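## Task

Remove the masking tape roll from the cupboard, set it on the desk, and close both cupboard doors fully. Any door slammed open or shut, or the robot toppling or ending up leaning, means failure. Nothing may count as finished if it only stays put because the robot holds it. At the end, release everything and back the robot away.

## Robot and tools

ROBOT. TidyBot++: a mobile base 0.54 m long, 0.50 m wide, 0.38 m tall on four powered casters, carrying one seven-joint arm with a two-finger gripper. The shoulder sits 0.12 m ahead of the base centre and 0.68 m off the floor. base_camera is fixed to the base (644x364, pinhole); wrist_camera rides on the hand and looks along it (644x476, fisheye). Loose objects may occasionally get nudged by an outside push.

FRAMES. Base frame: origin on the floor below the base centre, x ahead, y to the left, z up. hand_pose is given in this frame and marks the spot halfway between the finger pads; its own z runs out along the fingers and its y is the closing direction. The odometry frame is the base frame as it was when the scene began; heading grows to the left and spans -3.142 to 3.142.

execute_actions. Arguments: "actions", a list holding zero or one action, and optional "cameras" (a list of "base_camera", "wrist_camera" or "all"; left out, null or ["all"] returns both images, [] returns none). An empty list only reports state and images. One action may contain:
- "base": exactly one relative move, measured from where the base last reported itself. translate_m: metres straight ahead (negative backs up), -2 to 2. strafe_m: metres sideways, left positive, -2 to 2. rotate_rad: radians of turn in place, counter-clockwise seen from above positive, -6.3 to 6.3.
- "joints": one dictionary for the single arm, keyed by joint name, each value an absolute target in radians (gripper unitless). joint_1_rad: unbounded, swings the whole arm about vertical, positive is clockwise from above (opposite to rotate_rad). joint_2_rad: shoulder, -2.249 to 2.249. joint_3_rad: unbounded, twists the upper arm; above 3.14 a forward-bent forearm moves to the robot's right. joint_4_rad: elbow, -2.579 to 2.579. joint_5_rad: unbounded forearm twist; positive moves a forward-bent hand rightward. joint_6_rad: wrist, -2.099 to 2.099. joint_7_rad: unbounded hand spin; with the hand down, positive is counter-clockwise from above, and 1.57 opens the fingers toward left and right. gripper_pos: 0 fully open (about 85 mm pad gap) to 1 fully closed; gap is roughly 85 x (1 - gripper_pos) mm. Closing to 1 keeps squeezing at around 100 N per finger. Unbounded joints take the shorter way; turn more than half a revolution in several steps. Tolerances: ±0.039 for joints 1 to 4, ±0.056 for 5 to 7, ±0.03 for the gripper.
- "speeds": optional caps for this action only: translate_m and strafe_m 0.05 to 0.5 m/s, rotate_rad 0.1 to 1.57 rad/s (the maximum is the default).
A base move needing over 8.667 s at its top speed is refused, and no action runs past 15 s. Unknown keys or out-of-range numbers reject the whole call and nothing moves. A joint or base left out of an action may still be driving toward an earlier target.

ARM GEOMETRY. Upper arm 0.42 m, forearm 0.31 m, hand 0.31 m to the hand point; closed fingertips reach 20 mm further. With joint_1_rad 0, joint_3_rad 3.14 and joint_5_rad 0 the arm stays in the base's x-z plane, and each segment's tilt from vertical (forward positive) is: upper arm = joint_2_rad, forearm = joint_2_rad - joint_4_rad, hand = that minus joint_6_rad. Reach ahead of the shoulder is the sum of length x sin(tilt); height above it is the sum of length x cos(tilt). The arm begins folded with the hand down, protruding up to 0.08 m beyond the base front, elbow up to 1.15 m high. A downward hand tops out near 0.94 m above the floor, and only close in.

OTHER TOOLS. wait: "seconds" 0 to 10; commands nothing and returns state and images. zoom_image: "camera" (base_camera or wrist_camera) and "region" [x0, y0, x1, y1] in pixels of that camera's latest full image, origin top-left, no larger than 504 by 504. read_manual: "section", only "licences"; moves nothing. finished_scene: "scene" integer 1 or 2; ends that scene for good and reports whether the goal holds, so finish the job and step back first.

RESULTS. base_status and joint_status tell how each motion ended: "done" (for the base, wheels turned the commanded amount even if slipping or blocked), "off_target" (resting away from target, maybe still pushing), "contact_stop" or "time_out" (target dropped, holding there), "not_followed" with a "joint command not followed" and "cause:" line (a self-collision check blocked the arm targets; the gripper still acts, and the held targets may be retried later). on_its_own lists changes you did not command. base_odometry counts wheel rotation, so slip looks like travel and drift builds up. base_tilt is in degrees, forward and right positive, with about 1 degree of bias. motor_effort is percent of maximum with the peak of the last action in brackets; both are noisy. A gripper "off_target" at 1 means something is held; "done" means empty. "ARM HIT" reports a hard knock on the base or arm. If any result reports a stop, later calls in the same reply are skipped.

ACCURACY. Friction and load leave the hand a centimetre or more off; fix by sending last command + (wanted - read) per joint. Do not resend the read angle while carrying something, as the arm may sag further. Trust images over hand_pose.

HAZARDS. Open and close doors gently. Never drive the base while the arm is snagged on something above about 0.8 m, and avoid pulling sideways on a raised hand: the robot can tip. Torque sensors fault above 104.5 N m (joints 1 to 4, warning 56.7) or 51.3 N m (joints 5 to 7, warning 29.4), freezing the arm for 10 s. Holding a load heats motors: MOTOR HOT appears at 60 °C, OVER-TEMPERATURE FAULT at 75 °C, and "limit_stop_at_motor_heat" means send that target again. Avoid drops, hard shoves and fingers scraping the floor.

Each tool is called after ">>>" by a JSON object that holds its "fn" and its "kwargs".

## Session

>>> {"fn": "execute_actions", "kwargs": {"actions": []}}

Scene clock: 0.00 s.
base_odometry: x=+0.000 y=+0.000 heading=+0.000 (m, m, rad; odometry frame)
base_tilt: forward=-0.3 right=+0.4 (deg)
base_status: not commanded
joint_positions: joint_1_rad=+0.039 joint_2_rad=-0.311 joint_3_rad=+3.195 joint_4_rad=-2.502 joint_5_rad=+0.030 joint_6_rad=-0.886 joint_7_rad=+1.623 gripper_pos=+0.000
joint_status: not commanded
motor_effort: joint_1_rad=+0 joint_2_rad=-2 joint_3_rad=+0 joint_4_rad=+14 joint_5_rad=+0 joint_6_rad=+0 joint_7_rad=+1 (%)
hand_pose: x=+0.2659 y=-0.0176 z=+0.5891 quat_wxyz=(+0.006, +0.999, -0.010, +0.032) (m; base frame)
pictures: base_camera, wrist_camera
Images, in order (width x height): base_camera 644x364, wrist_camera 644x476.

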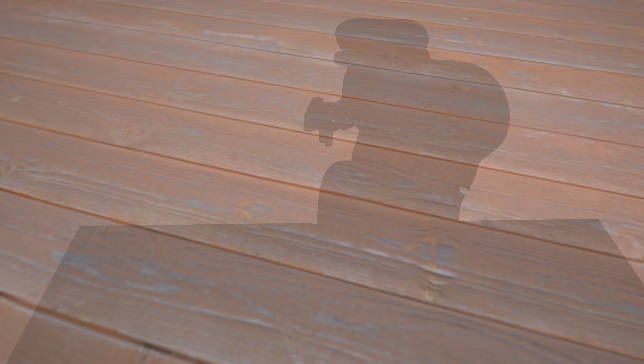

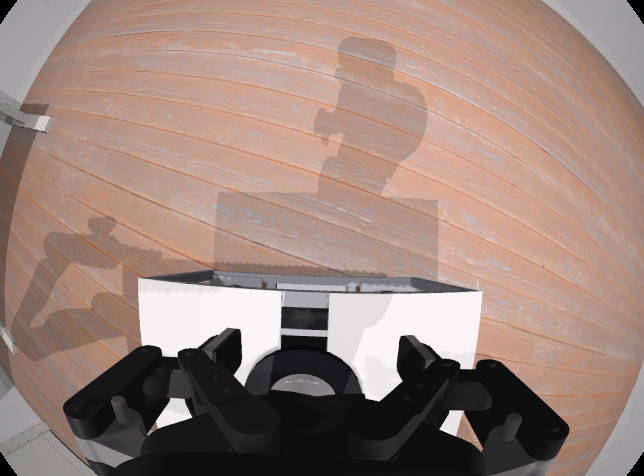

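>>> {"fn": "execute_actions", "kwargs": {"actions": [{"joints":{"joint_6_rad":0.4,"joint_1_rad":-1.0}}], "cameras": ["wrist_camera"]}}

>>> {"fn": "execute_actions", "kwargs": {"actions": [{"joints":{"joint_1_rad":-2.8}}], "cameras": ["wrist_camera"]}}

Scene clock: 2.43 s.
base_odometry: x=+0.000 y=+0.000 heading=+0.000 (m, m, rad; odometry frame)
base_tilt: forward=-0.3 right=+0.4 (deg)
base_status: not commanded
joint_positions: joint_1_rad=-0.973 joint_2_rad=-0.311 joint_3_rad=+3.195 joint_4_rad=-2.502 joint_5_rad=+0.030 joint_6_rad=+0.363 joint_7_rad=+1.623 gripper_pos=+0.000
joint_status: all done
motor_effort: joint_1_rad=+0(0) joint_2_rad=-6(6) joint_3_rad=+1(0) joint_4_rad=+20(20) joint_5_rad=+0(0) joint_6_rad=+8(7) joint_7_rad=+1(1) (%)
hand_pose: x=+0.3762 y=+0.3431 z=+0.8203 quat_wxyz=(-0.259, +0.696, +0.379, +0.553) (m; base frame)
pictures: wrist_camera
Images, in order (width x height): wrist_camera 644x476.

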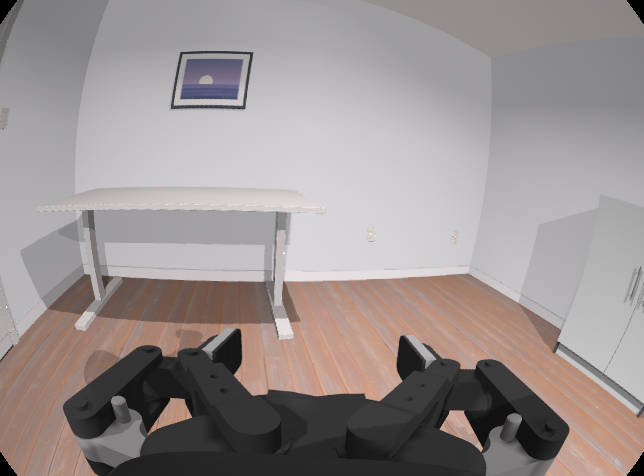

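Scene clock: 5.40 s.
base_odometry: x=+0.000 y=+0.000 heading=+0.000 (m, m, rad; odometry frame)
base_tilt: forward=-0.3 right=+0.4 (deg)
base_status: not commanded
joint_positions: joint_1_rad=-2.772 joint_2_rad=-0.311 joint_3_rad=+3.195 joint_4_rad=-2.502 joint_5_rad=+0.030 joint_6_rad=+0.363 joint_7_rad=+1.623 gripper_pos=+0.000
joint_status: all done
motor_effort: joint_1_rad=+0(1) joint_2_rad=-6(7) joint_3_rad=+0(1) joint_4_rad=+20(20) joint_5_rad=+0(0) joint_6_rad=+8(8) joint_7_rad=+1(1) (%)
hand_pose: x=-0.2735 y=+0.1726 z=+0.8203 quat_wxyz=(-0.594, +0.136, +0.781, +0.141) (m; base frame)
pictures: wrist_camera
Images, in order (width x height): wrist_camera 644x476.

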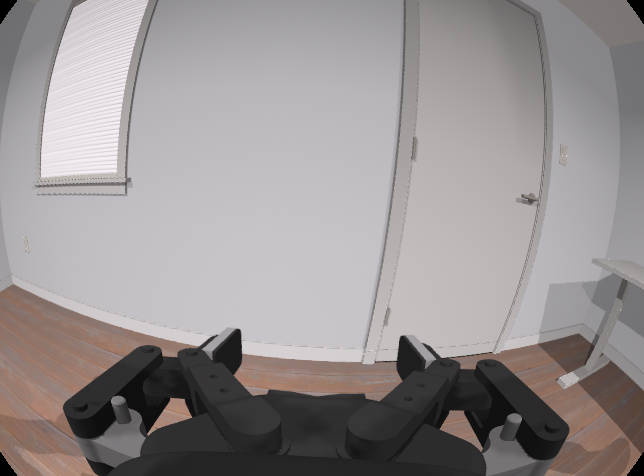

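>>> {"fn": "execute_actions", "kwargs": {"actions": [{"joints":{"joint_1_rad":0,"joint_3_rad":3.14,"joint_5_rad":0,"joint_7_rad":1.57},"base":{"rotate_rad":-0.4}}]}}

Scene clock: 9.17 s.
base_odometry: x=+0.000 y=+0.000 heading=-0.399 (m, m, rad; odometry frame)
base_tilt: forward=-0.3 right=+0.4 (deg)
base_status: done
joint_positions: joint_1_rad=-0.028 joint_2_rad=-0.311 joint_3_rad=+3.156 joint_4_rad=-2.502 joint_5_rad=+0.030 joint_6_rad=+0.363 joint_7_rad=+1.593 gripper_pos=+0.000
joint_status: all done
motor_effort: joint_1_rad=+0(2) joint_2_rad=-6(7) joint_3_rad=+0(0) joint_4_rad=+20(20) joint_5_rad=+0(0) joint_6_rad=+8(8) joint_7_rad=+1(1) (%)
hand_pose: x=+0.5472 y=+0.0099 z=+0.8203 quat_wxyz=(+0.005, +0.792, +0.027, +0.610) (m; base frame)
pictures: base_camera, wrist_camera
Images, in order (width x height): base_camera 644x364, wrist_camera 644x476.

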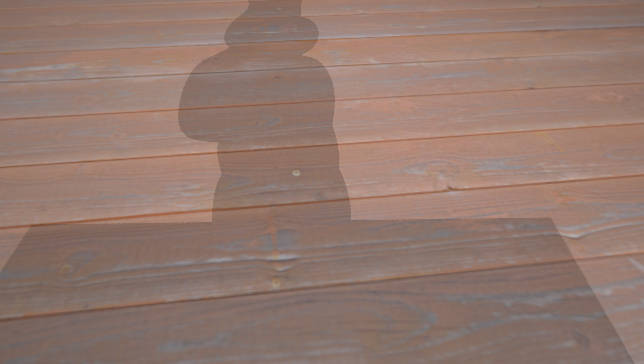

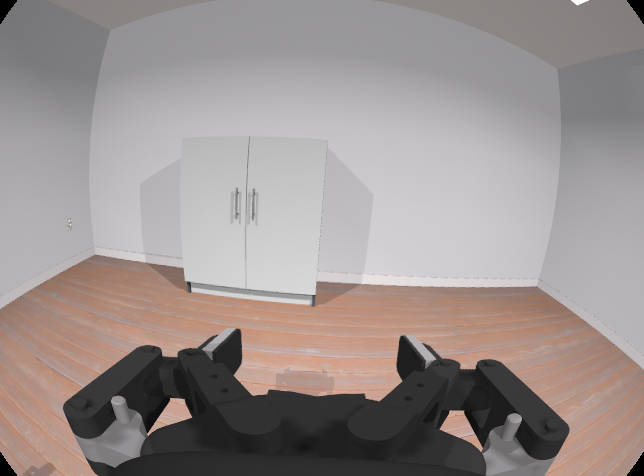

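>>> {"fn": "execute_actions", "kwargs": {"actions": [{"joints":{"joint_1_rad":0.03,"joint_2_rad":0.9,"joint_4_rad":-1.67,"joint_5_rad":-0.03,"joint_6_rad":1.0,"joint_7_rad":1.55},"base":{"rotate_rad":0.11}}], "cameras": []}}

>>> {"fn": "execute_actions", "kwargs": {"actions": [{"base":{"strafe_m":0.24}}], "cameras": []}}

>>> {"fn": "execute_actions", "kwargs": {"actions": [{"base":{"translate_m":0.9}}]}}

Scene clock: 11.93 s.
base_odometry: x=+0.000 y=+0.000 heading=-0.290 (m, m, rad; odometry frame)
base_tilt: forward=-0.3 right=+0.4 (deg)
base_status: done
joint_positions: joint_1_rad=-0.001 joint_2_rad=+0.898 joint_3_rad=+3.147 joint_4_rad=-1.692 joint_5_rad=+0.011 joint_6_rad=+0.959 joint_7_rad=+1.573 gripper_pos=+0.000
joint_status: all done
motor_effort: joint_1_rad=+1(2) joint_2_rad=-41(42) joint_3_rad=+0(2) joint_4_rad=+15(22) joint_5_rad=+0(0) joint_6_rad=+8(8) joint_7_rad=+1(2) (%)
hand_pose: x=+0.9236 y=+0.0020 z=+0.6572 quat_wxyz=(+0.002, +0.728, +0.007, +0.685) (m; base frame)
pictures: none
No camera images: the call's "cameras" was empty. Leave "cameras" out to get every camera's image.

Scene clock: 13.70 s.
base_odometry: x=+0.069 y=+0.230 heading=-0.290 (m, m, rad; odometry frame)
base_tilt: forward=-0.3 right=+0.4 (deg)
base_status: done
joint_positions: joint_1_rad=+0.016 joint_2_rad=+0.898 joint_3_rad=+3.142 joint_4_rad=-1.692 joint_5_rad=+0.008 joint_6_rad=+0.959 joint_7_rad=+1.573 gripper_pos=+0.000
joint_status: not commanded
motor_effort: joint_1_rad=+0(6) joint_2_rad=-41(42) joint_3_rad=-1(1) joint_4_rad=+15(16) joint_5_rad=+0(1) joint_6_rad=+8(8) joint_7_rad=+1(1) (%)
hand_pose: x=+0.9235 y=-0.0099 z=+0.6575 quat_wxyz=(+0.006, +0.728, -0.001, +0.686) (m; base frame)
pictures: none
No camera images: the call's "cameras" was empty. Leave "cameras" out to get every camera's image.

Scene clock: 16.87 s.
base_odometry: x=+0.931 y=-0.027 heading=-0.290 (m, m, rad; odometry frame)
base_tilt: forward=-0.3 right=+0.4 (deg)
base_status: done
joint_positions: joint_1_rad=+0.016 joint_2_rad=+0.898 joint_3_rad=+3.142 joint_4_rad=-1.685 joint_5_rad=+0.008 joint_6_rad=+0.961 joint_7_rad=+1.573 gripper_pos=+0.000
joint_status: not commanded
motor_effort: joint_1_rad=+0(2) joint_2_rad=-41(43) joint_3_rad=+0(1) joint_4_rad=+16(16) joint_5_rad=+0(0) joint_6_rad=+8(8) joint_7_rad=+1(1) (%)
hand_pose: x=+0.9254 y=-0.0099 z=+0.6614 quat_wxyz=(+0.006, +0.725, -0.001, +0.689) (m; base frame)
pictures: base_camera, wrist_camera
Images, in order (width x height): base_camera 644x364, wrist_camera 644x476.

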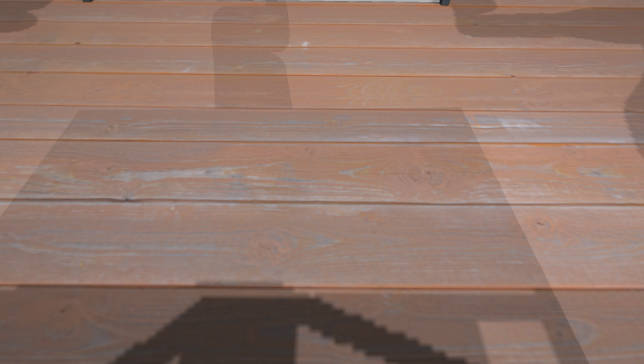

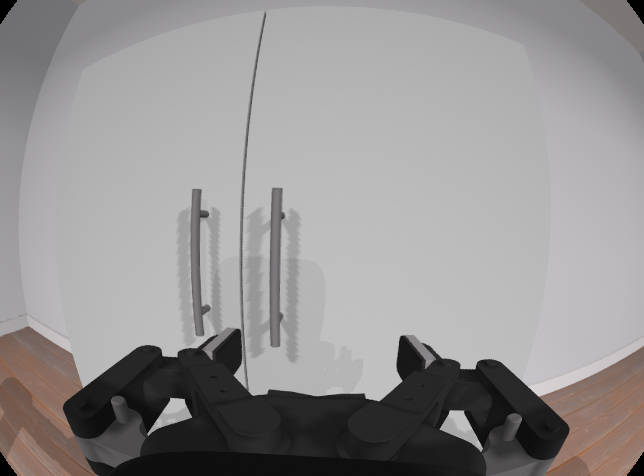

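>>> {"fn": "execute_actions", "kwargs": {"actions": [{"base":{"strafe_m":0.06},"joints":{"joint_6_rad":1.05}}], "cameras": []}}

>>> {"fn": "execute_actions", "kwargs": {"actions": [{"base":{"translate_m":0.13}}]}}

Scene clock: 18.13 s.
base_odometry: x=+0.949 y=+0.030 heading=-0.290 (m, m, rad; odometry frame)
base_tilt: forward=-0.3 right=+0.4 (deg)
base_status: done
joint_positions: joint_1_rad=+0.018 joint_2_rad=+0.898 joint_3_rad=+3.139 joint_4_rad=-1.685 joint_5_rad=+0.007 joint_6_rad=+1.015 joint_7_rad=+1.573 gripper_pos=+0.000
joint_status: all done
motor_effort: joint_1_rad=+0(6) joint_2_rad=-41(44) joint_3_rad=-1(2) joint_4_rad=+16(15) joint_5_rad=+0(1) joint_6_rad=+8(8) joint_7_rad=+1(1) (%)
hand_pose: x=+0.9259 y=-0.0097 z=+0.6785 quat_wxyz=(+0.005, +0.706, -0.002, +0.708) (m; base frame)
pictures: none
No camera images: the call's "cameras" was empty. Leave "cameras" out to get every camera's image.

Scene clock: 19.50 s.
base_odometry: x=+1.074 y=-0.007 heading=-0.290 (m, m, rad; odometry frame)
base_tilt: forward=-0.3 right=+0.4 (deg)
base_status: done
joint_positions: joint_1_rad=+0.018 joint_2_rad=+0.898 joint_3_rad=+3.139 joint_4_rad=-1.682 joint_5_rad=+0.007 joint_6_rad=+1.016 joint_7_rad=+1.573 gripper_pos=+0.000
joint_status: not commanded
motor_effort: joint_1_rad=+0(2) joint_2_rad=-42(44) joint_3_rad=-1(1) joint_4_rad=+15(17) joint_5_rad=+0(1) joint_6_rad=+8(9) joint_7_rad=+1(1) (%)
hand_pose: x=+0.9267 y=-0.0097 z=+0.6798 quat_wxyz=(+0.005, +0.705, -0.002, +0.709) (m; base frame)
pictures: base_camera, wrist_camera
Images, in order (width x height): base_camera 644x364, wrist_camera 644x476.

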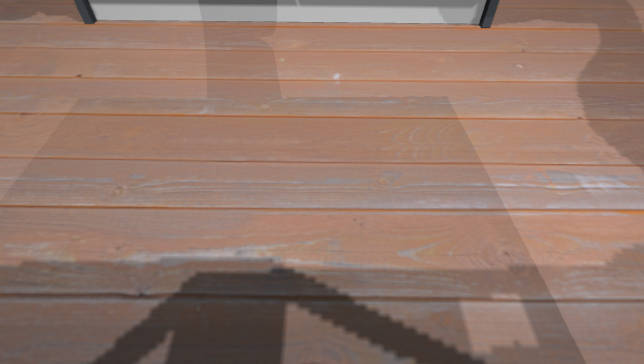

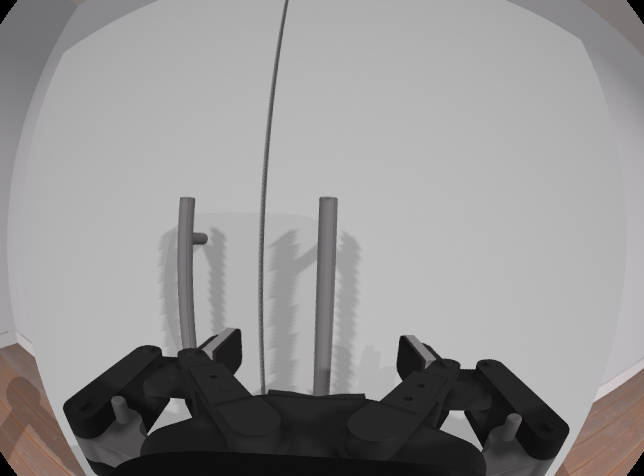

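>>> {"fn": "execute_actions", "kwargs": {"actions": [{"base":{"translate_m":0.04},"joints":{"gripper_pos":0.5},"speeds":{"translate_m":0.1}}], "cameras": ["wrist_camera"]}}

Scene clock: 20.53 s.
base_odometry: x=+1.112 y=-0.018 heading=-0.290 (m, m, rad; odometry frame)
base_tilt: forward=-0.3 right=+0.4 (deg)
base_status: done
joint_positions: joint_1_rad=+0.018 joint_2_rad=+0.898 joint_3_rad=+3.139 joint_4_rad=-1.682 joint_5_rad=+0.007 joint_6_rad=+1.016 joint_7_rad=+1.573 gripper_pos=+0.500
joint_status: all done
motor_effort: joint_1_rad=-1(4) joint_2_rad=-41(44) joint_3_rad=-1(1) joint_4_rad=+16(16) joint_5_rad=+0(1) joint_6_rad=+8(8) joint_7_rad=+1(1) (%)
hand_pose: x=+0.9268 y=-0.0097 z=+0.6799 quat_wxyz=(+0.005, +0.705, -0.002, +0.709) (m; base frame)
pictures: wrist_camera
Images, in order (width x height): wrist_camera 644x476.

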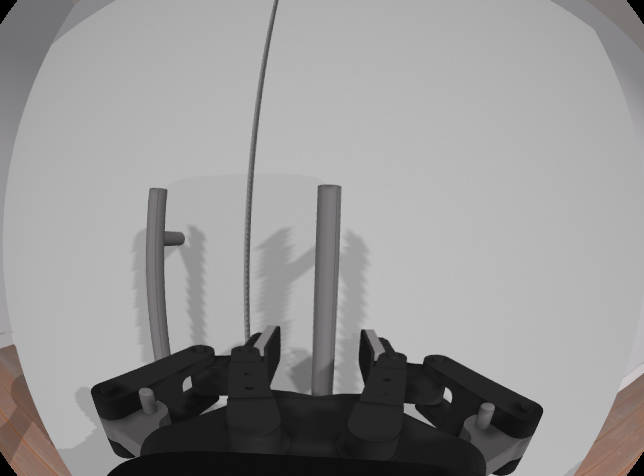

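>>> {"fn": "execute_actions", "kwargs": {"actions": [{"joints":{"gripper_pos":1}}], "cameras": ["wrist_camera"]}}

>>> {"fn": "execute_actions", "kwargs": {"actions": [{"base":{"translate_m":-0.08},"speeds":{"translate_m":0.05}}]}}

Scene clock: 21.43 s.
base_odometry: x=+1.112 y=-0.018 heading=-0.290 (m, m, rad; odometry frame)
base_tilt: forward=-0.3 right=+0.4 (deg)
base_status: not commanded
joint_positions: joint_1_rad=+0.019 joint_2_rad=+0.898 joint_3_rad=+3.139 joint_4_rad=-1.682 joint_5_rad=+0.004 joint_6_rad=+1.016 joint_7_rad=+1.573 gripper_pos=+0.910
joint_status: gripper_pos off_target (ended at +0.910, target +1.000)
motor_effort: joint_1_rad=+0(5) joint_2_rad=-41(42) joint_3_rad=-1(4) joint_4_rad=+17(20) joint_5_rad=+0(4) joint_6_rad=+7(9) joint_7_rad=+1(1) (%)
hand_pose: x=+0.9266 y=-0.0119 z=+0.6798 quat_wxyz=(+0.006, +0.705, -0.004, +0.709) (m; base frame)
pictures: wrist_camera
Images, in order (width x height): wrist_camera 644x476.

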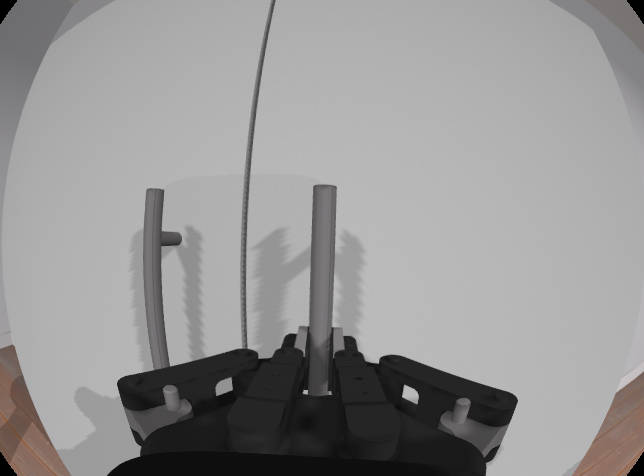

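Scene clock: 23.47 s.
base_odometry: x=+1.035 y=+0.005 heading=-0.290 (m, m, rad; odometry frame)
base_tilt: forward=-0.3 right=+0.4 (deg)
base_status: done
joint_positions: joint_1_rad=+0.027 joint_2_rad=+0.904 joint_3_rad=+3.141 joint_4_rad=-1.673 joint_5_rad=+0.000 joint_6_rad=+1.017 joint_7_rad=+1.573 gripper_pos=+0.911
joint_status: not commanded
motor_effort: joint_1_rad=-3(5) joint_2_rad=-43(47) joint_3_rad=-3(3) joint_4_rad=+16(19) joint_5_rad=+1(2) joint_6_rad=+9(11) joint_7_rad=+1(1) (%)
hand_pose: x=+0.9290 y=-0.0202 z=+0.6799 quat_wxyz=(+0.010, +0.703, -0.009, +0.711) (m; base frame)
pictures: base_camera, wrist_camera
Images, in order (width x height): base_camera 644x364, wrist_camera 644x476.

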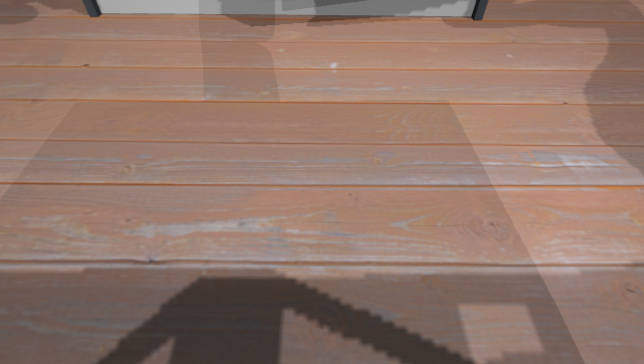

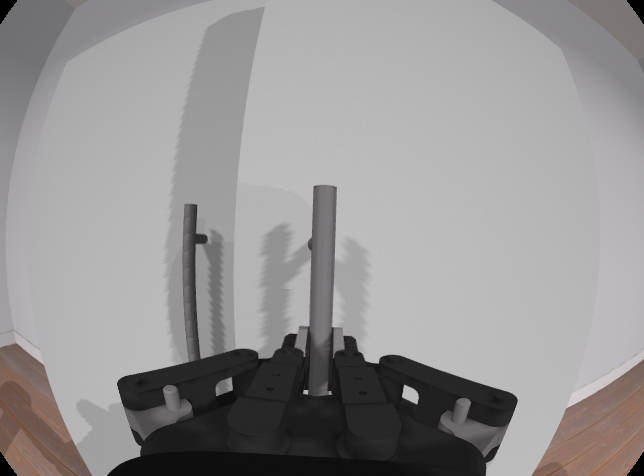

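>>> {"fn": "execute_actions", "kwargs": {"actions": [{"base":{"strafe_m":-0.045},"speeds":{"strafe_m":0.06}}], "cameras": []}}

>>> {"fn": "execute_actions", "kwargs": {"actions": [{"base":{"translate_m":-0.1},"speeds":{"translate_m":0.07}}], "cameras": []}}

>>> {"fn": "execute_actions", "kwargs": {"actions": [{"base":{"strafe_m":-0.06},"speeds":{"strafe_m":0.06}}], "cameras": []}}

>>> {"fn": "execute_actions", "kwargs": {"actions": [{"base":{"translate_m":-0.06},"speeds":{"translate_m":0.06}}]}}

Scene clock: 26.00 s.
base_odometry: x=+1.022 y=-0.038 heading=-0.290 (m, m, rad; odometry frame)
base_tilt: forward=-0.3 right=+0.4 (deg)
base_status: done
joint_positions: joint_1_rad=-0.002 joint_2_rad=+0.904 joint_3_rad=+3.122 joint_4_rad=-1.673 joint_5_rad=-0.001 joint_6_rad=+1.017 joint_7_rad=+1.573 gripper_pos=+0.911
joint_status: not commanded
motor_effort: joint_1_rad=+9(12) joint_2_rad=-44(45) joint_3_rad=+3(5) joint_4_rad=+19(18) joint_5_rad=-4(6) joint_6_rad=+10(10) joint_7_rad=+0(1) (%)
hand_pose: x=+0.9290 y=+0.0129 z=+0.6800 quat_wxyz=(-0.010, +0.703, +0.000, +0.711) (m; base frame)
pictures: none
No camera images: the call's "cameras" was empty. Leave "cameras" out to get every camera's image.

Scene clock: 27.93 s.
base_odometry: x=+0.926 y=-0.010 heading=-0.290 (m, m, rad; odometry frame)
base_tilt: forward=-0.3 right=+0.4 (deg)
base_status: done
joint_positions: joint_1_rad=+0.034 joint_2_rad=+0.904 joint_3_rad=+3.146 joint_4_rad=-1.672 joint_5_rad=-0.005 joint_6_rad=+1.017 joint_7_rad=+1.573 gripper_pos=+0.913
joint_status: not commanded
motor_effort: joint_1_rad=-3(7) joint_2_rad=-42(46) joint_3_rad=-2(5) joint_4_rad=+15(18) joint_5_rad=+1(4) joint_6_rad=+8(11) joint_7_rad=+1(0) (%)
hand_pose: x=+0.9288 y=-0.0298 z=+0.6797 quat_wxyz=(+0.016, +0.703, -0.013, +0.711) (m; base frame)
pictures: none
No camera images: the call's "cameras" was empty. Leave "cameras" out to get every camera's image.

Scene clock: 29.40 s.
base_odometry: x=+0.909 y=-0.067 heading=-0.290 (m, m, rad; odometry frame)
base_tilt: forward=-0.3 right=+0.4 (deg)
base_status: done
joint_positions: joint_1_rad=-0.016 joint_2_rad=+0.905 joint_3_rad=+3.115 joint_4_rad=-1.673 joint_5_rad=-0.005 joint_6_rad=+1.017 joint_7_rad=+1.573 gripper_pos=+0.913
joint_status: not commanded
motor_effort: joint_1_rad=+12(15) joint_2_rad=-43(45) joint_3_rad=+4(6) joint_4_rad=+19(21) joint_5_rad=-6(7) joint_6_rad=+9(10) joint_7_rad=-1(1) (%)
hand_pose: x=+0.9285 y=+0.0266 z=+0.6798 quat_wxyz=(-0.018, +0.703, +0.003, +0.711) (m; base frame)
pictures: none
No camera images: the call's "cameras" was empty. Leave "cameras" out to get every camera's image.

Scene clock: 30.87 s.
base_odometry: x=+0.851 y=-0.050 heading=-0.290 (m, m, rad; odometry frame)
base_tilt: forward=-0.3 right=+0.4 (deg)
base_status: done
joint_positions: joint_1_rad=+0.022 joint_2_rad=+0.904 joint_3_rad=+3.139 joint_4_rad=-1.673 joint_5_rad=-0.005 joint_6_rad=+1.017 joint_7_rad=+1.573 gripper_pos=+0.914
joint_status: not commanded
motor_effort: joint_1_rad=+1(11) joint_2_rad=-42(45) joint_3_rad=-1(3) joint_4_rad=+16(19) joint_5_rad=-1(5) joint_6_rad=+9(11) joint_7_rad=+0(1) (%)
hand_pose: x=+0.9290 y=-0.0165 z=+0.6797 quat_wxyz=(+0.008, +0.703, -0.009, +0.711) (m; base frame)
pictures: base_camera, wrist_camera
Images, in order (width x height): base_camera 644x364, wrist_camera 644x476.

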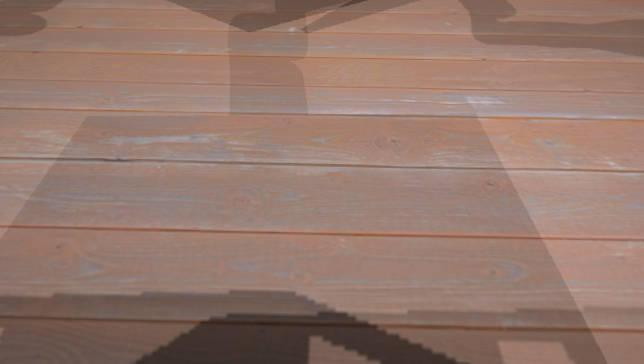

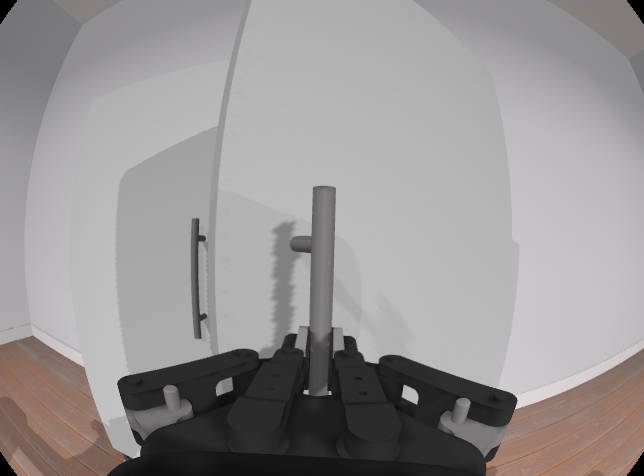

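>>> {"fn": "execute_actions", "kwargs": {"actions": [{"base":{"strafe_m":-0.065},"speeds":{"strafe_m":0.06}}], "cameras": []}}

>>> {"fn": "execute_actions", "kwargs": {"actions": [{"base":{"translate_m":-0.055},"speeds":{"translate_m":0.06}}], "cameras": []}}

>>> {"fn": "execute_actions", "kwargs": {"actions": [{"base":{"strafe_m":-0.07},"speeds":{"strafe_m":0.06}}], "cameras": []}}

>>> {"fn": "execute_actions", "kwargs": {"actions": [{"base":{"translate_m":-0.035},"speeds":{"translate_m":0.05}}]}}

Scene clock: 32.53 s.
base_odometry: x=+0.833 y=-0.113 heading=-0.290 (m, m, rad; odometry frame)
base_tilt: forward=-0.3 right=+0.4 (deg)
base_status: done
joint_positions: joint_1_rad=-0.030 joint_2_rad=+0.904 joint_3_rad=+3.107 joint_4_rad=-1.674 joint_5_rad=-0.005 joint_6_rad=+1.017 joint_7_rad=+1.573 gripper_pos=+0.914
joint_status: not commanded
motor_effort: joint_1_rad=+14(18) joint_2_rad=-41(44) joint_3_rad=+5(8) joint_4_rad=+19(21) joint_5_rad=-7(9) joint_6_rad=+8(10) joint_7_rad=-2(1) (%)
hand_pose: x=+0.9275 y=+0.0415 z=+0.6795 quat_wxyz=(-0.026, +0.704, +0.007, +0.710) (m; base frame)
pictures: none
No camera images: the call's "cameras" was empty. Leave "cameras" out to get every camera's image.

Scene clock: 33.93 s.
base_odometry: x=+0.780 y=-0.097 heading=-0.290 (m, m, rad; odometry frame)
base_tilt: forward=-0.3 right=+0.4 (deg)
base_status: done
joint_positions: joint_1_rad=+0.020 joint_2_rad=+0.904 joint_3_rad=+3.138 joint_4_rad=-1.674 joint_5_rad=-0.005 joint_6_rad=+1.018 joint_7_rad=+1.573 gripper_pos=+0.915
joint_status: not commanded
motor_effort: joint_1_rad=+1(13) joint_2_rad=-41(44) joint_3_rad=+0(5) joint_4_rad=+14(20) joint_5_rad=-1(7) joint_6_rad=+8(10) joint_7_rad=+0(2) (%)
hand_pose: x=+0.9288 y=-0.0139 z=+0.6796 quat_wxyz=(+0.006, +0.703, -0.009, +0.711) (m; base frame)
pictures: none
No camera images: the call's "cameras" was empty. Leave "cameras" out to get every camera's image.

Scene clock: 35.57 s.
base_odometry: x=+0.760 y=-0.164 heading=-0.290 (m, m, rad; odometry frame)
base_tilt: forward=-0.3 right=+0.4 (deg)
base_status: done
joint_positions: joint_1_rad=-0.034 joint_2_rad=+0.903 joint_3_rad=+3.104 joint_4_rad=-1.677 joint_5_rad=-0.005 joint_6_rad=+1.018 joint_7_rad=+1.573 gripper_pos=+0.915
joint_status: not commanded
motor_effort: joint_1_rad=+14(19) joint_2_rad=-40(43) joint_3_rad=+6(8) joint_4_rad=+19(21) joint_5_rad=-8(9) joint_6_rad=+8(10) joint_7_rad=-2(2) (%)
hand_pose: x=+0.9264 y=+0.0464 z=+0.6794 quat_wxyz=(-0.029, +0.704, +0.008, +0.710) (m; base frame)
pictures: none
No camera images: the call's "cameras" was empty. Leave "cameras" out to get every camera's image.

Scene clock: 36.73 s.
base_odometry: x=+0.726 y=-0.154 heading=-0.290 (m, m, rad; odometry frame)
base_tilt: forward=-0.3 right=+0.4 (deg)
base_status: done
joint_positions: joint_1_rad=+0.009 joint_2_rad=+0.903 joint_3_rad=+3.131 joint_4_rad=-1.677 joint_5_rad=-0.005 joint_6_rad=+1.019 joint_7_rad=+1.573 gripper_pos=+0.916
joint_status: not commanded
motor_effort: joint_1_rad=+3(14) joint_2_rad=-42(43) joint_3_rad=+0(6) joint_4_rad=+16(21) joint_5_rad=-2(7) joint_6_rad=+8(9) joint_7_rad=+0(2) (%)
hand_pose: x=+0.9280 y=-0.0018 z=+0.6796 quat_wxyz=(-0.001, +0.704, -0.005, +0.711) (m; base frame)
pictures: base_camera, wrist_camera
Images, in order (width x height): base_camera 644x364, wrist_camera 644x476.

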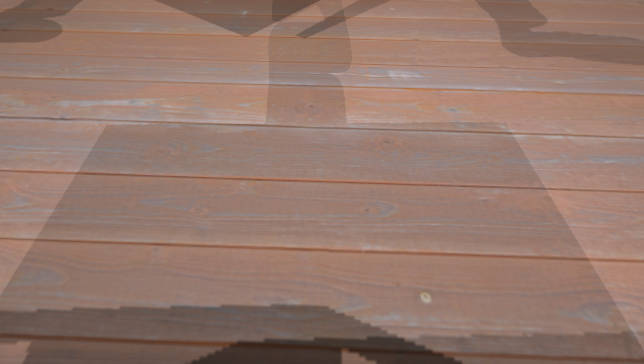

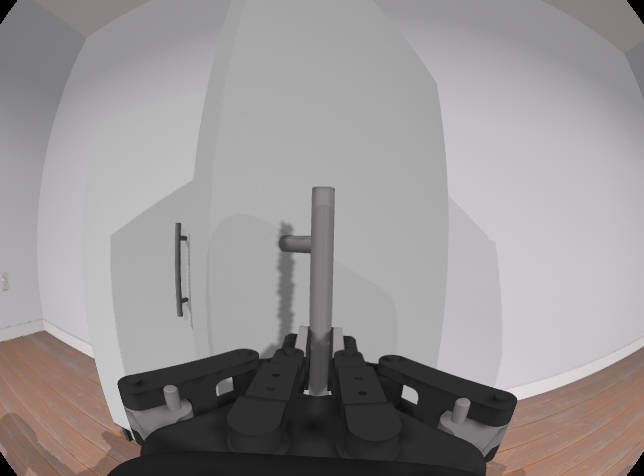

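>>> {"fn": "execute_actions", "kwargs": {"actions": [{"joints":{"gripper_pos":0.7}}], "cameras": ["wrist_camera"]}}

>>> {"fn": "execute_actions", "kwargs": {"actions": [{"base":{"translate_m":-0.15},"speeds":{"translate_m":0.15}}], "cameras": ["wrist_camera"]}}

>>> {"fn": "execute_actions", "kwargs": {"actions": [{"base":{"strafe_m":0.27},"joints":{"gripper_pos":1,"joint_1_rad":0.07}}], "cameras": ["wrist_camera"]}}

Scene clock: 37.57 s.
base_odometry: x=+0.726 y=-0.154 heading=-0.290 (m, m, rad; odometry frame)
base_tilt: forward=-0.3 right=+0.4 (deg)
base_status: not commanded
joint_positions: joint_1_rad=+0.010 joint_2_rad=+0.903 joint_3_rad=+3.131 joint_4_rad=-1.677 joint_5_rad=-0.005 joint_6_rad=+1.019 joint_7_rad=+1.573 gripper_pos=+0.700
joint_status: all done
motor_effort: joint_1_rad=+0(2) joint_2_rad=-42(42) joint_3_rad=-1(1) joint_4_rad=+16(15) joint_5_rad=+1(2) joint_6_rad=+8(8) joint_7_rad=+1(0) (%)
hand_pose: x=+0.9280 y=-0.0028 z=+0.6796 quat_wxyz=(+0.000, +0.704, -0.006, +0.711) (m; base frame)
pictures: wrist_camera
Images, in order (width x height): wrist_camera 644x476.

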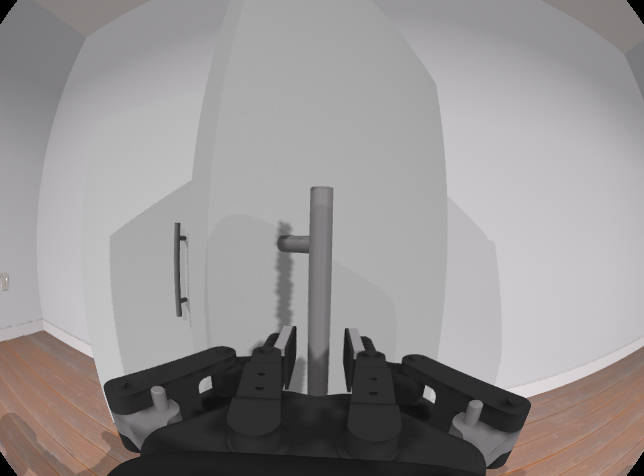

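Scene clock: 39.20 s.
base_odometry: x=+0.582 y=-0.111 heading=-0.290 (m, m, rad; odometry frame)
base_tilt: forward=-0.3 right=+0.4 (deg)
base_status: done
joint_positions: joint_1_rad=+0.010 joint_2_rad=+0.903 joint_3_rad=+3.131 joint_4_rad=-1.677 joint_5_rad=-0.005 joint_6_rad=+1.019 joint_7_rad=+1.573 gripper_pos=+0.700
joint_status: not commanded
motor_effort: joint_1_rad=+0(1) joint_2_rad=-41(44) joint_3_rad=-1(1) joint_4_rad=+15(17) joint_5_rad=+0(0) joint_6_rad=+8(8) joint_7_rad=+0(1) (%)
hand_pose: x=+0.9280 y=-0.0028 z=+0.6796 quat_wxyz=(+0.000, +0.704, -0.006, +0.711) (m; base frame)
pictures: wrist_camera
Images, in order (width x height): wrist_camera 644x476.

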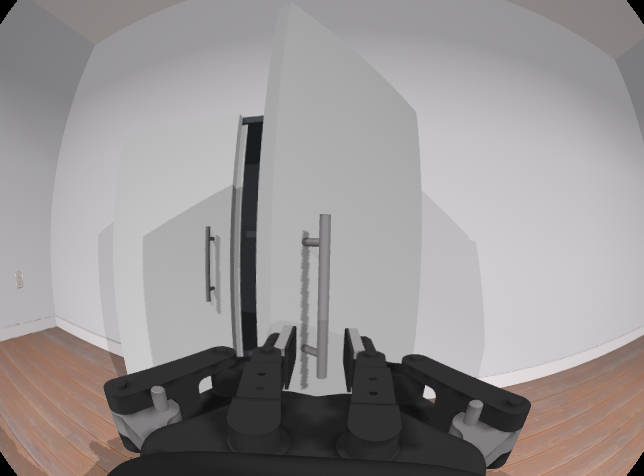

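Scene clock: 41.03 s.
base_odometry: x=+0.659 y=+0.148 heading=-0.290 (m, m, rad; odometry frame)
base_tilt: forward=-0.3 right=+0.4 (deg)
base_status: done
joint_positions: joint_1_rad=+0.062 joint_2_rad=+0.903 joint_3_rad=+3.139 joint_4_rad=-1.677 joint_5_rad=-0.005 joint_6_rad=+1.019 joint_7_rad=+1.573 gripper_pos=+0.999
joint_status: all done
motor_effort: joint_1_rad=+0(5) joint_2_rad=-41(43) joint_3_rad=+0(2) joint_4_rad=+15(16) joint_5_rad=+0(1) joint_6_rad=+8(8) joint_7_rad=+1(1) (%)
hand_pose: x=+0.9266 y=-0.0489 z=+0.6795 quat_wxyz=(+0.022, +0.703, -0.024, +0.710) (m; base frame)
pictures: wrist_camera
Images, in order (width x height): wrist_camera 644x476.

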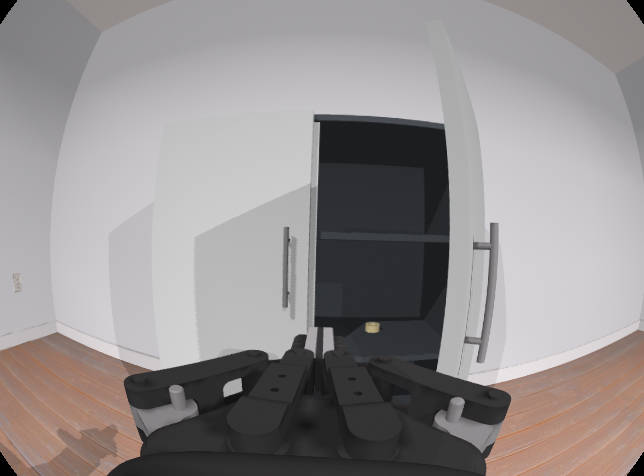

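>>> {"fn": "execute_actions", "kwargs": {"actions": [{"base":{"translate_m":0.22},"speeds":{"translate_m":0.2}}], "cameras": ["wrist_camera"]}}

>>> {"fn": "execute_actions", "kwargs": {"actions": [{"base":{"strafe_m":-0.3},"speeds":{"strafe_m":0.07}}]}}

Scene clock: 43.00 s.
base_odometry: x=+0.870 y=+0.085 heading=-0.289 (m, m, rad; odometry frame)
base_tilt: forward=-0.3 right=+0.4 (deg)
base_status: done
joint_positions: joint_1_rad=+0.062 joint_2_rad=+0.903 joint_3_rad=+3.139 joint_4_rad=-1.677 joint_5_rad=-0.005 joint_6_rad=+1.019 joint_7_rad=+1.573 gripper_pos=+0.999
joint_status: not commanded
motor_effort: joint_1_rad=+1(1) joint_2_rad=-41(44) joint_3_rad=-1(1) joint_4_rad=+16(17) joint_5_rad=+0(0) joint_6_rad=+8(9) joint_7_rad=+0(1) (%)
hand_pose: x=+0.9266 y=-0.0489 z=+0.6796 quat_wxyz=(+0.022, +0.703, -0.024, +0.710) (m; base frame)
pictures: wrist_camera
Images, in order (width x height): wrist_camera 644x476.

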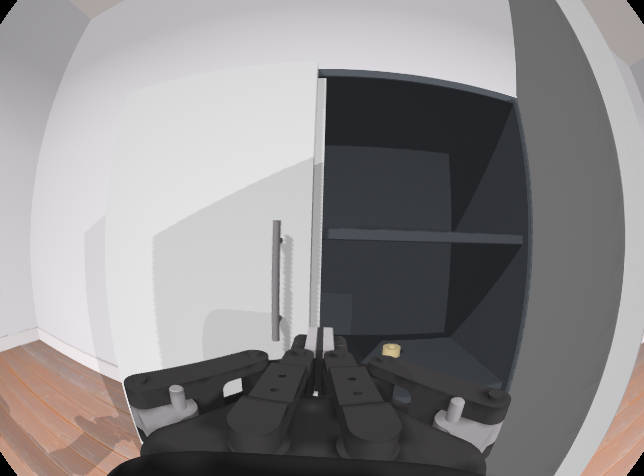

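Scene clock: 47.77 s.
base_odometry: x=+0.785 y=-0.203 heading=-0.289 (m, m, rad; odometry frame)
base_tilt: forward=-0.3 right=+0.4 (deg)
base_status: done
joint_positions: joint_1_rad=-0.103 joint_2_rad=+0.888 joint_3_rad=+3.029 joint_4_rad=-1.708 joint_5_rad=+0.026 joint_6_rad=+1.019 joint_7_rad=+1.573 gripper_pos=+0.999
joint_status: not commanded
motor_effort: joint_1_rad=+35(40) joint_2_rad=-37(42) joint_3_rad=+17(20) joint_4_rad=+25(26) joint_5_rad=-12(14) joint_6_rad=+7(9) joint_7_rad=+0(0) (%)
hand_pose: x=+0.9055 y=+0.1468 z=+0.6814 quat_wxyz=(-0.095, +0.706, +0.044, +0.701) (m; base frame)
pictures: base_camera, wrist_camera
Images, in order (width x height): base_camera 644x364, wrist_camera 644x476.

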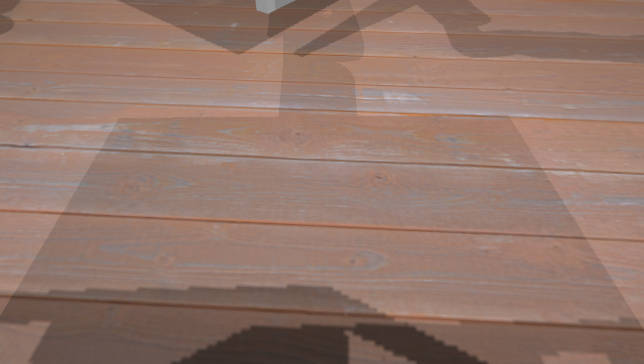

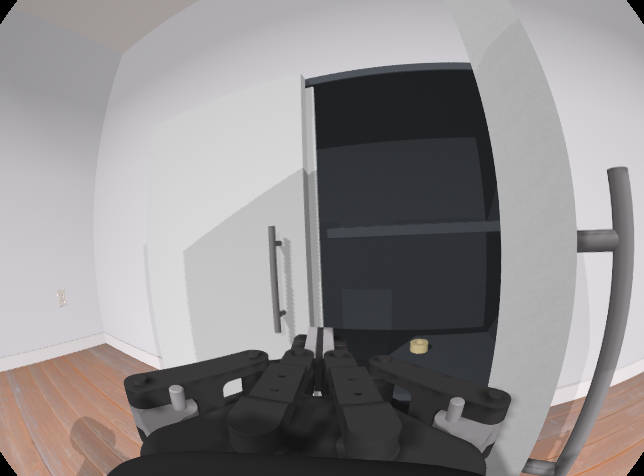

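>>> {"fn": "execute_actions", "kwargs": {"actions": [{"base":{"strafe_m":0.26},"speeds":{"strafe_m":0.15}}], "cameras": []}}

>>> {"fn": "execute_actions", "kwargs": {"actions": [{"base":{"translate_m":0.12},"joints":{"joint_1_rad":0.11,"joint_5_rad":-0.03},"speeds":{"translate_m":0.12}}]}}

Scene clock: 50.27 s.
base_odometry: x=+0.859 y=+0.047 heading=-0.289 (m, m, rad; odometry frame)
base_tilt: forward=-0.3 right=+0.4 (deg)
base_status: done
joint_positions: joint_1_rad=+0.054 joint_2_rad=+0.892 joint_3_rad=+3.132 joint_4_rad=-1.690 joint_5_rad=+0.008 joint_6_rad=+1.021 joint_7_rad=+1.572 gripper_pos=+0.999
joint_status: not commanded
motor_effort: joint_1_rad=+0(34) joint_2_rad=-41(41) joint_3_rad=-1(17) joint_4_rad=+16(27) joint_5_rad=+0(12) joint_6_rad=+8(8) joint_7_rad=+1(0) (%)
hand_pose: x=+0.9239 y=-0.0354 z=+0.6830 quat_wxyz=(+0.014, +0.703, -0.015, +0.711) (m; base frame)
pictures: none
No camera images: the call's "cameras" was empty. Leave "cameras" out to get every camera's image.

Scene clock: 51.83 s.
base_odometry: x=+0.974 y=+0.013 heading=-0.289 (m, m, rad; odometry frame)
base_tilt: forward=-0.3 right=+0.4 (deg)
base_status: done
joint_positions: joint_1_rad=+0.088 joint_2_rad=+0.893 joint_3_rad=+3.134 joint_4_rad=-1.686 joint_5_rad=+0.008 joint_6_rad=+1.021 joint_7_rad=+1.572 gripper_pos=+0.999
joint_status: all done
motor_effort: joint_1_rad=+0(2) joint_2_rad=-42(44) joint_3_rad=-1(1) joint_4_rad=+16(17) joint_5_rad=+0(0) joint_6_rad=+8(9) joint_7_rad=+1(1) (%)
hand_pose: x=+0.9231 y=-0.0633 z=+0.6836 quat_wxyz=(+0.027, +0.702, -0.027, +0.711) (m; base frame)
pictures: base_camera, wrist_camera
Images, in order (width x height): base_camera 644x364, wrist_camera 644x476.

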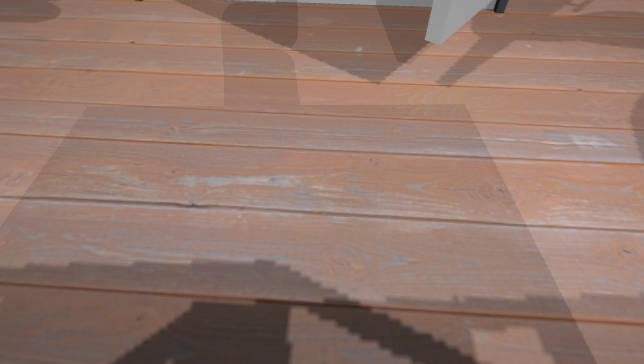

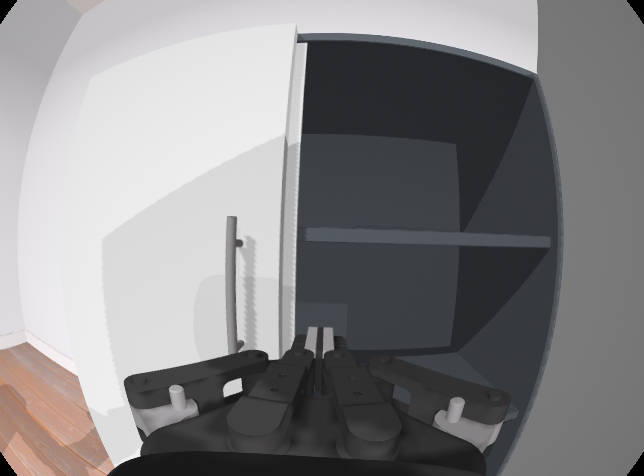

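Door edge is now behind the knuckles.

>>> {"fn": "execute_actions", "kwargs": {"actions": [{"base":{"strafe_m":-0.2},"speeds":{"strafe_m":0.06}}]}}

Scene clock: 55.70 s.
base_odometry: x=+0.917 y=-0.179 heading=-0.289 (m, m, rad; odometry frame)
base_tilt: forward=-0.3 right=+0.4 (deg)
base_status: done
joint_positions: joint_1_rad=+0.093 joint_2_rad=+0.893 joint_3_rad=+3.134 joint_4_rad=-1.686 joint_5_rad=+0.008 joint_6_rad=+1.021 joint_7_rad=+1.572 gripper_pos=+0.999
joint_status: not commanded
motor_effort: joint_1_rad=+0(4) joint_2_rad=-41(42) joint_3_rad=-1(2) joint_4_rad=+15(16) joint_5_rad=+0(1) joint_6_rad=+8(8) joint_7_rad=+1(1) (%)
hand_pose: x=+0.9227 y=-0.0676 z=+0.6836 quat_wxyz=(+0.029, +0.702, -0.029, +0.711) (m; base frame)
pictures: base_camera, wrist_camera
Images, in order (width x height): base_camera 644x364, wrist_camera 644x476.

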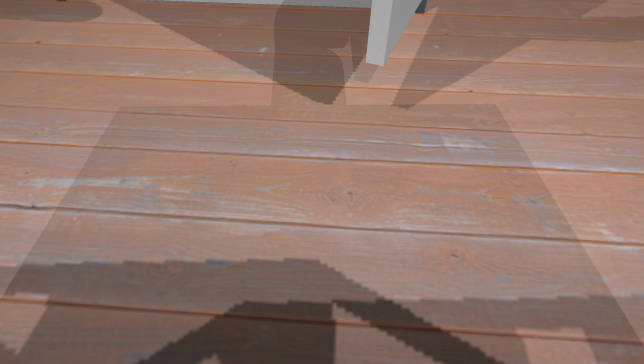

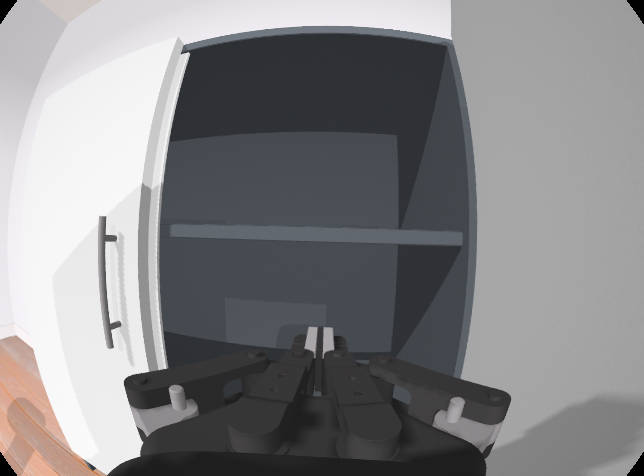

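>>> {"fn": "execute_actions", "kwargs": {"actions": [{"base":{"strafe_m":-0.15},"speeds":{"strafe_m":0.06}}]}}

Scene clock: 60.60 s.
base_odometry: x=+0.875 y=-0.323 heading=-0.288 (m, m, rad; odometry frame)
base_tilt: forward=-0.3 right=+0.4 (deg)
base_status: done
joint_positions: joint_1_rad=+0.059 joint_2_rad=+0.882 joint_3_rad=+3.103 joint_4_rad=-1.723 joint_5_rad=+0.007 joint_6_rad=+1.025 joint_7_rad=+1.572 gripper_pos=+0.999
joint_status: not commanded
motor_effort: joint_1_rad=+12(16) joint_2_rad=-35(43) joint_3_rad=+6(8) joint_4_rad=+27(29) joint_5_rad=-4(6) joint_6_rad=+7(9) joint_7_rad=+0(0) (%)
hand_pose: x=+0.9153 y=-0.0238 z=+0.6774 quat_wxyz=(+0.001, +0.710, -0.018, +0.704) (m; base frame)
pictures: base_camera, wrist_camera
Images, in order (width x height): base_camera 644x364, wrist_camera 644x476.

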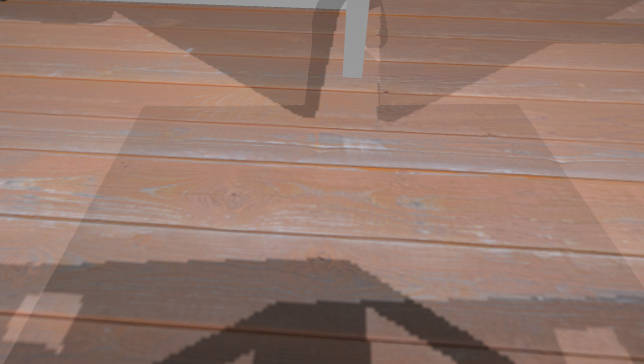

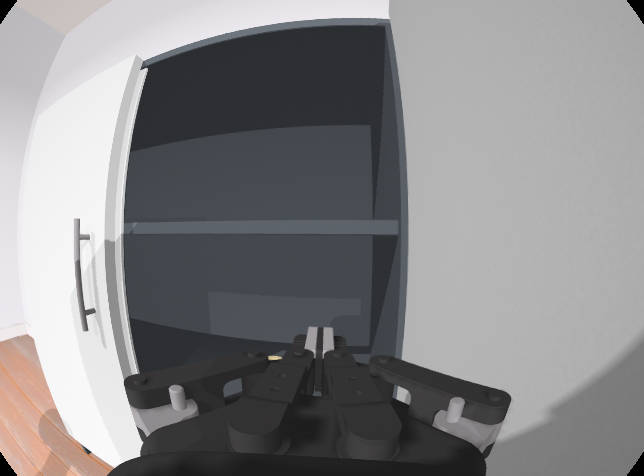

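>>> {"fn": "execute_actions", "kwargs": {"actions": [{"base":{"strafe_m":0.2},"speeds":{"strafe_m":0.2}}], "cameras": []}}

>>> {"fn": "execute_actions", "kwargs": {"actions": [{"base":{"rotate_rad":-0.1},"joints":{"joint_1_rad":0.0,"joint_2_rad":1.28,"joint_4_rad":-1.10,"joint_6_rad":0.37,"gripper_pos":0}}]}}

Scene clock: 62.57 s.
base_odometry: x=+0.932 y=-0.131 heading=-0.287 (m, m, rad; odometry frame)
base_tilt: forward=-0.3 right=+0.4 (deg)
base_status: done
joint_positions: joint_1_rad=+0.103 joint_2_rad=+0.897 joint_3_rad=+3.137 joint_4_rad=-1.680 joint_5_rad=+0.007 joint_6_rad=+1.025 joint_7_rad=+1.572 gripper_pos=+0.999
joint_status: not commanded
motor_effort: joint_1_rad=+0(12) joint_2_rad=-41(43) joint_3_rad=-1(6) joint_4_rad=+16(28) joint_5_rad=+0(4) joint_6_rad=+8(9) joint_7_rad=+1(0) (%)
hand_pose: x=+0.9235 y=-0.0781 z=+0.6849 quat_wxyz=(+0.035, +0.700, -0.033, +0.713) (m; base frame)
pictures: none
No camera images: the call's "cameras" was empty. Leave "cameras" out to get every camera's image.

Scene clock: 64.40 s.
base_odometry: x=+0.932 y=-0.131 heading=-0.388 (m, m, rad; odometry frame)
base_tilt: forward=-0.3 right=+0.4 (deg)
base_status: done
joint_positions: joint_1_rad=+0.026 joint_2_rad=+1.280 joint_3_rad=+3.148 joint_4_rad=-1.122 joint_5_rad=+0.004 joint_6_rad=+0.406 joint_7_rad=+1.572 gripper_pos=+0.000
joint_status: all done
motor_effort: joint_1_rad=+0(8) joint_2_rad=-50(51) joint_3_rad=-1(5) joint_4_rad=+16(17) joint_5_rad=+0(1) joint_6_rad=+7(8) joint_7_rad=+1(1) (%)
hand_pose: x=+1.0172 y=-0.0249 z=+0.4416 quat_wxyz=(+0.011, +0.840, -0.008, +0.542) (m; base frame)
pictures: base_camera, wrist_camera
Images, in order (width x height): base_camera 644x364, wrist_camera 644x476.

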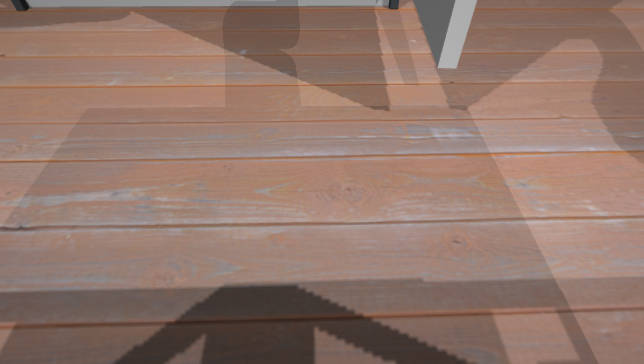

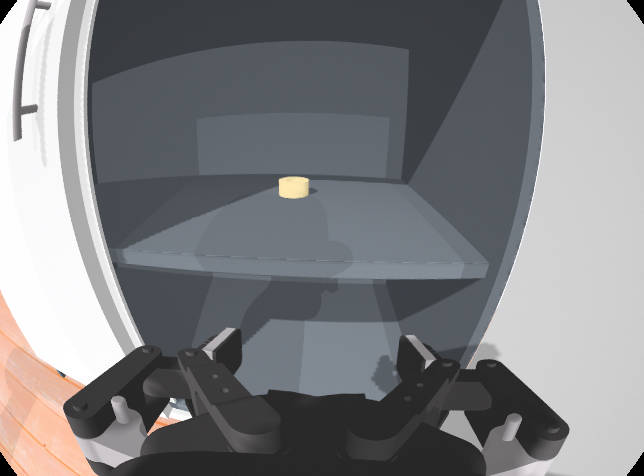

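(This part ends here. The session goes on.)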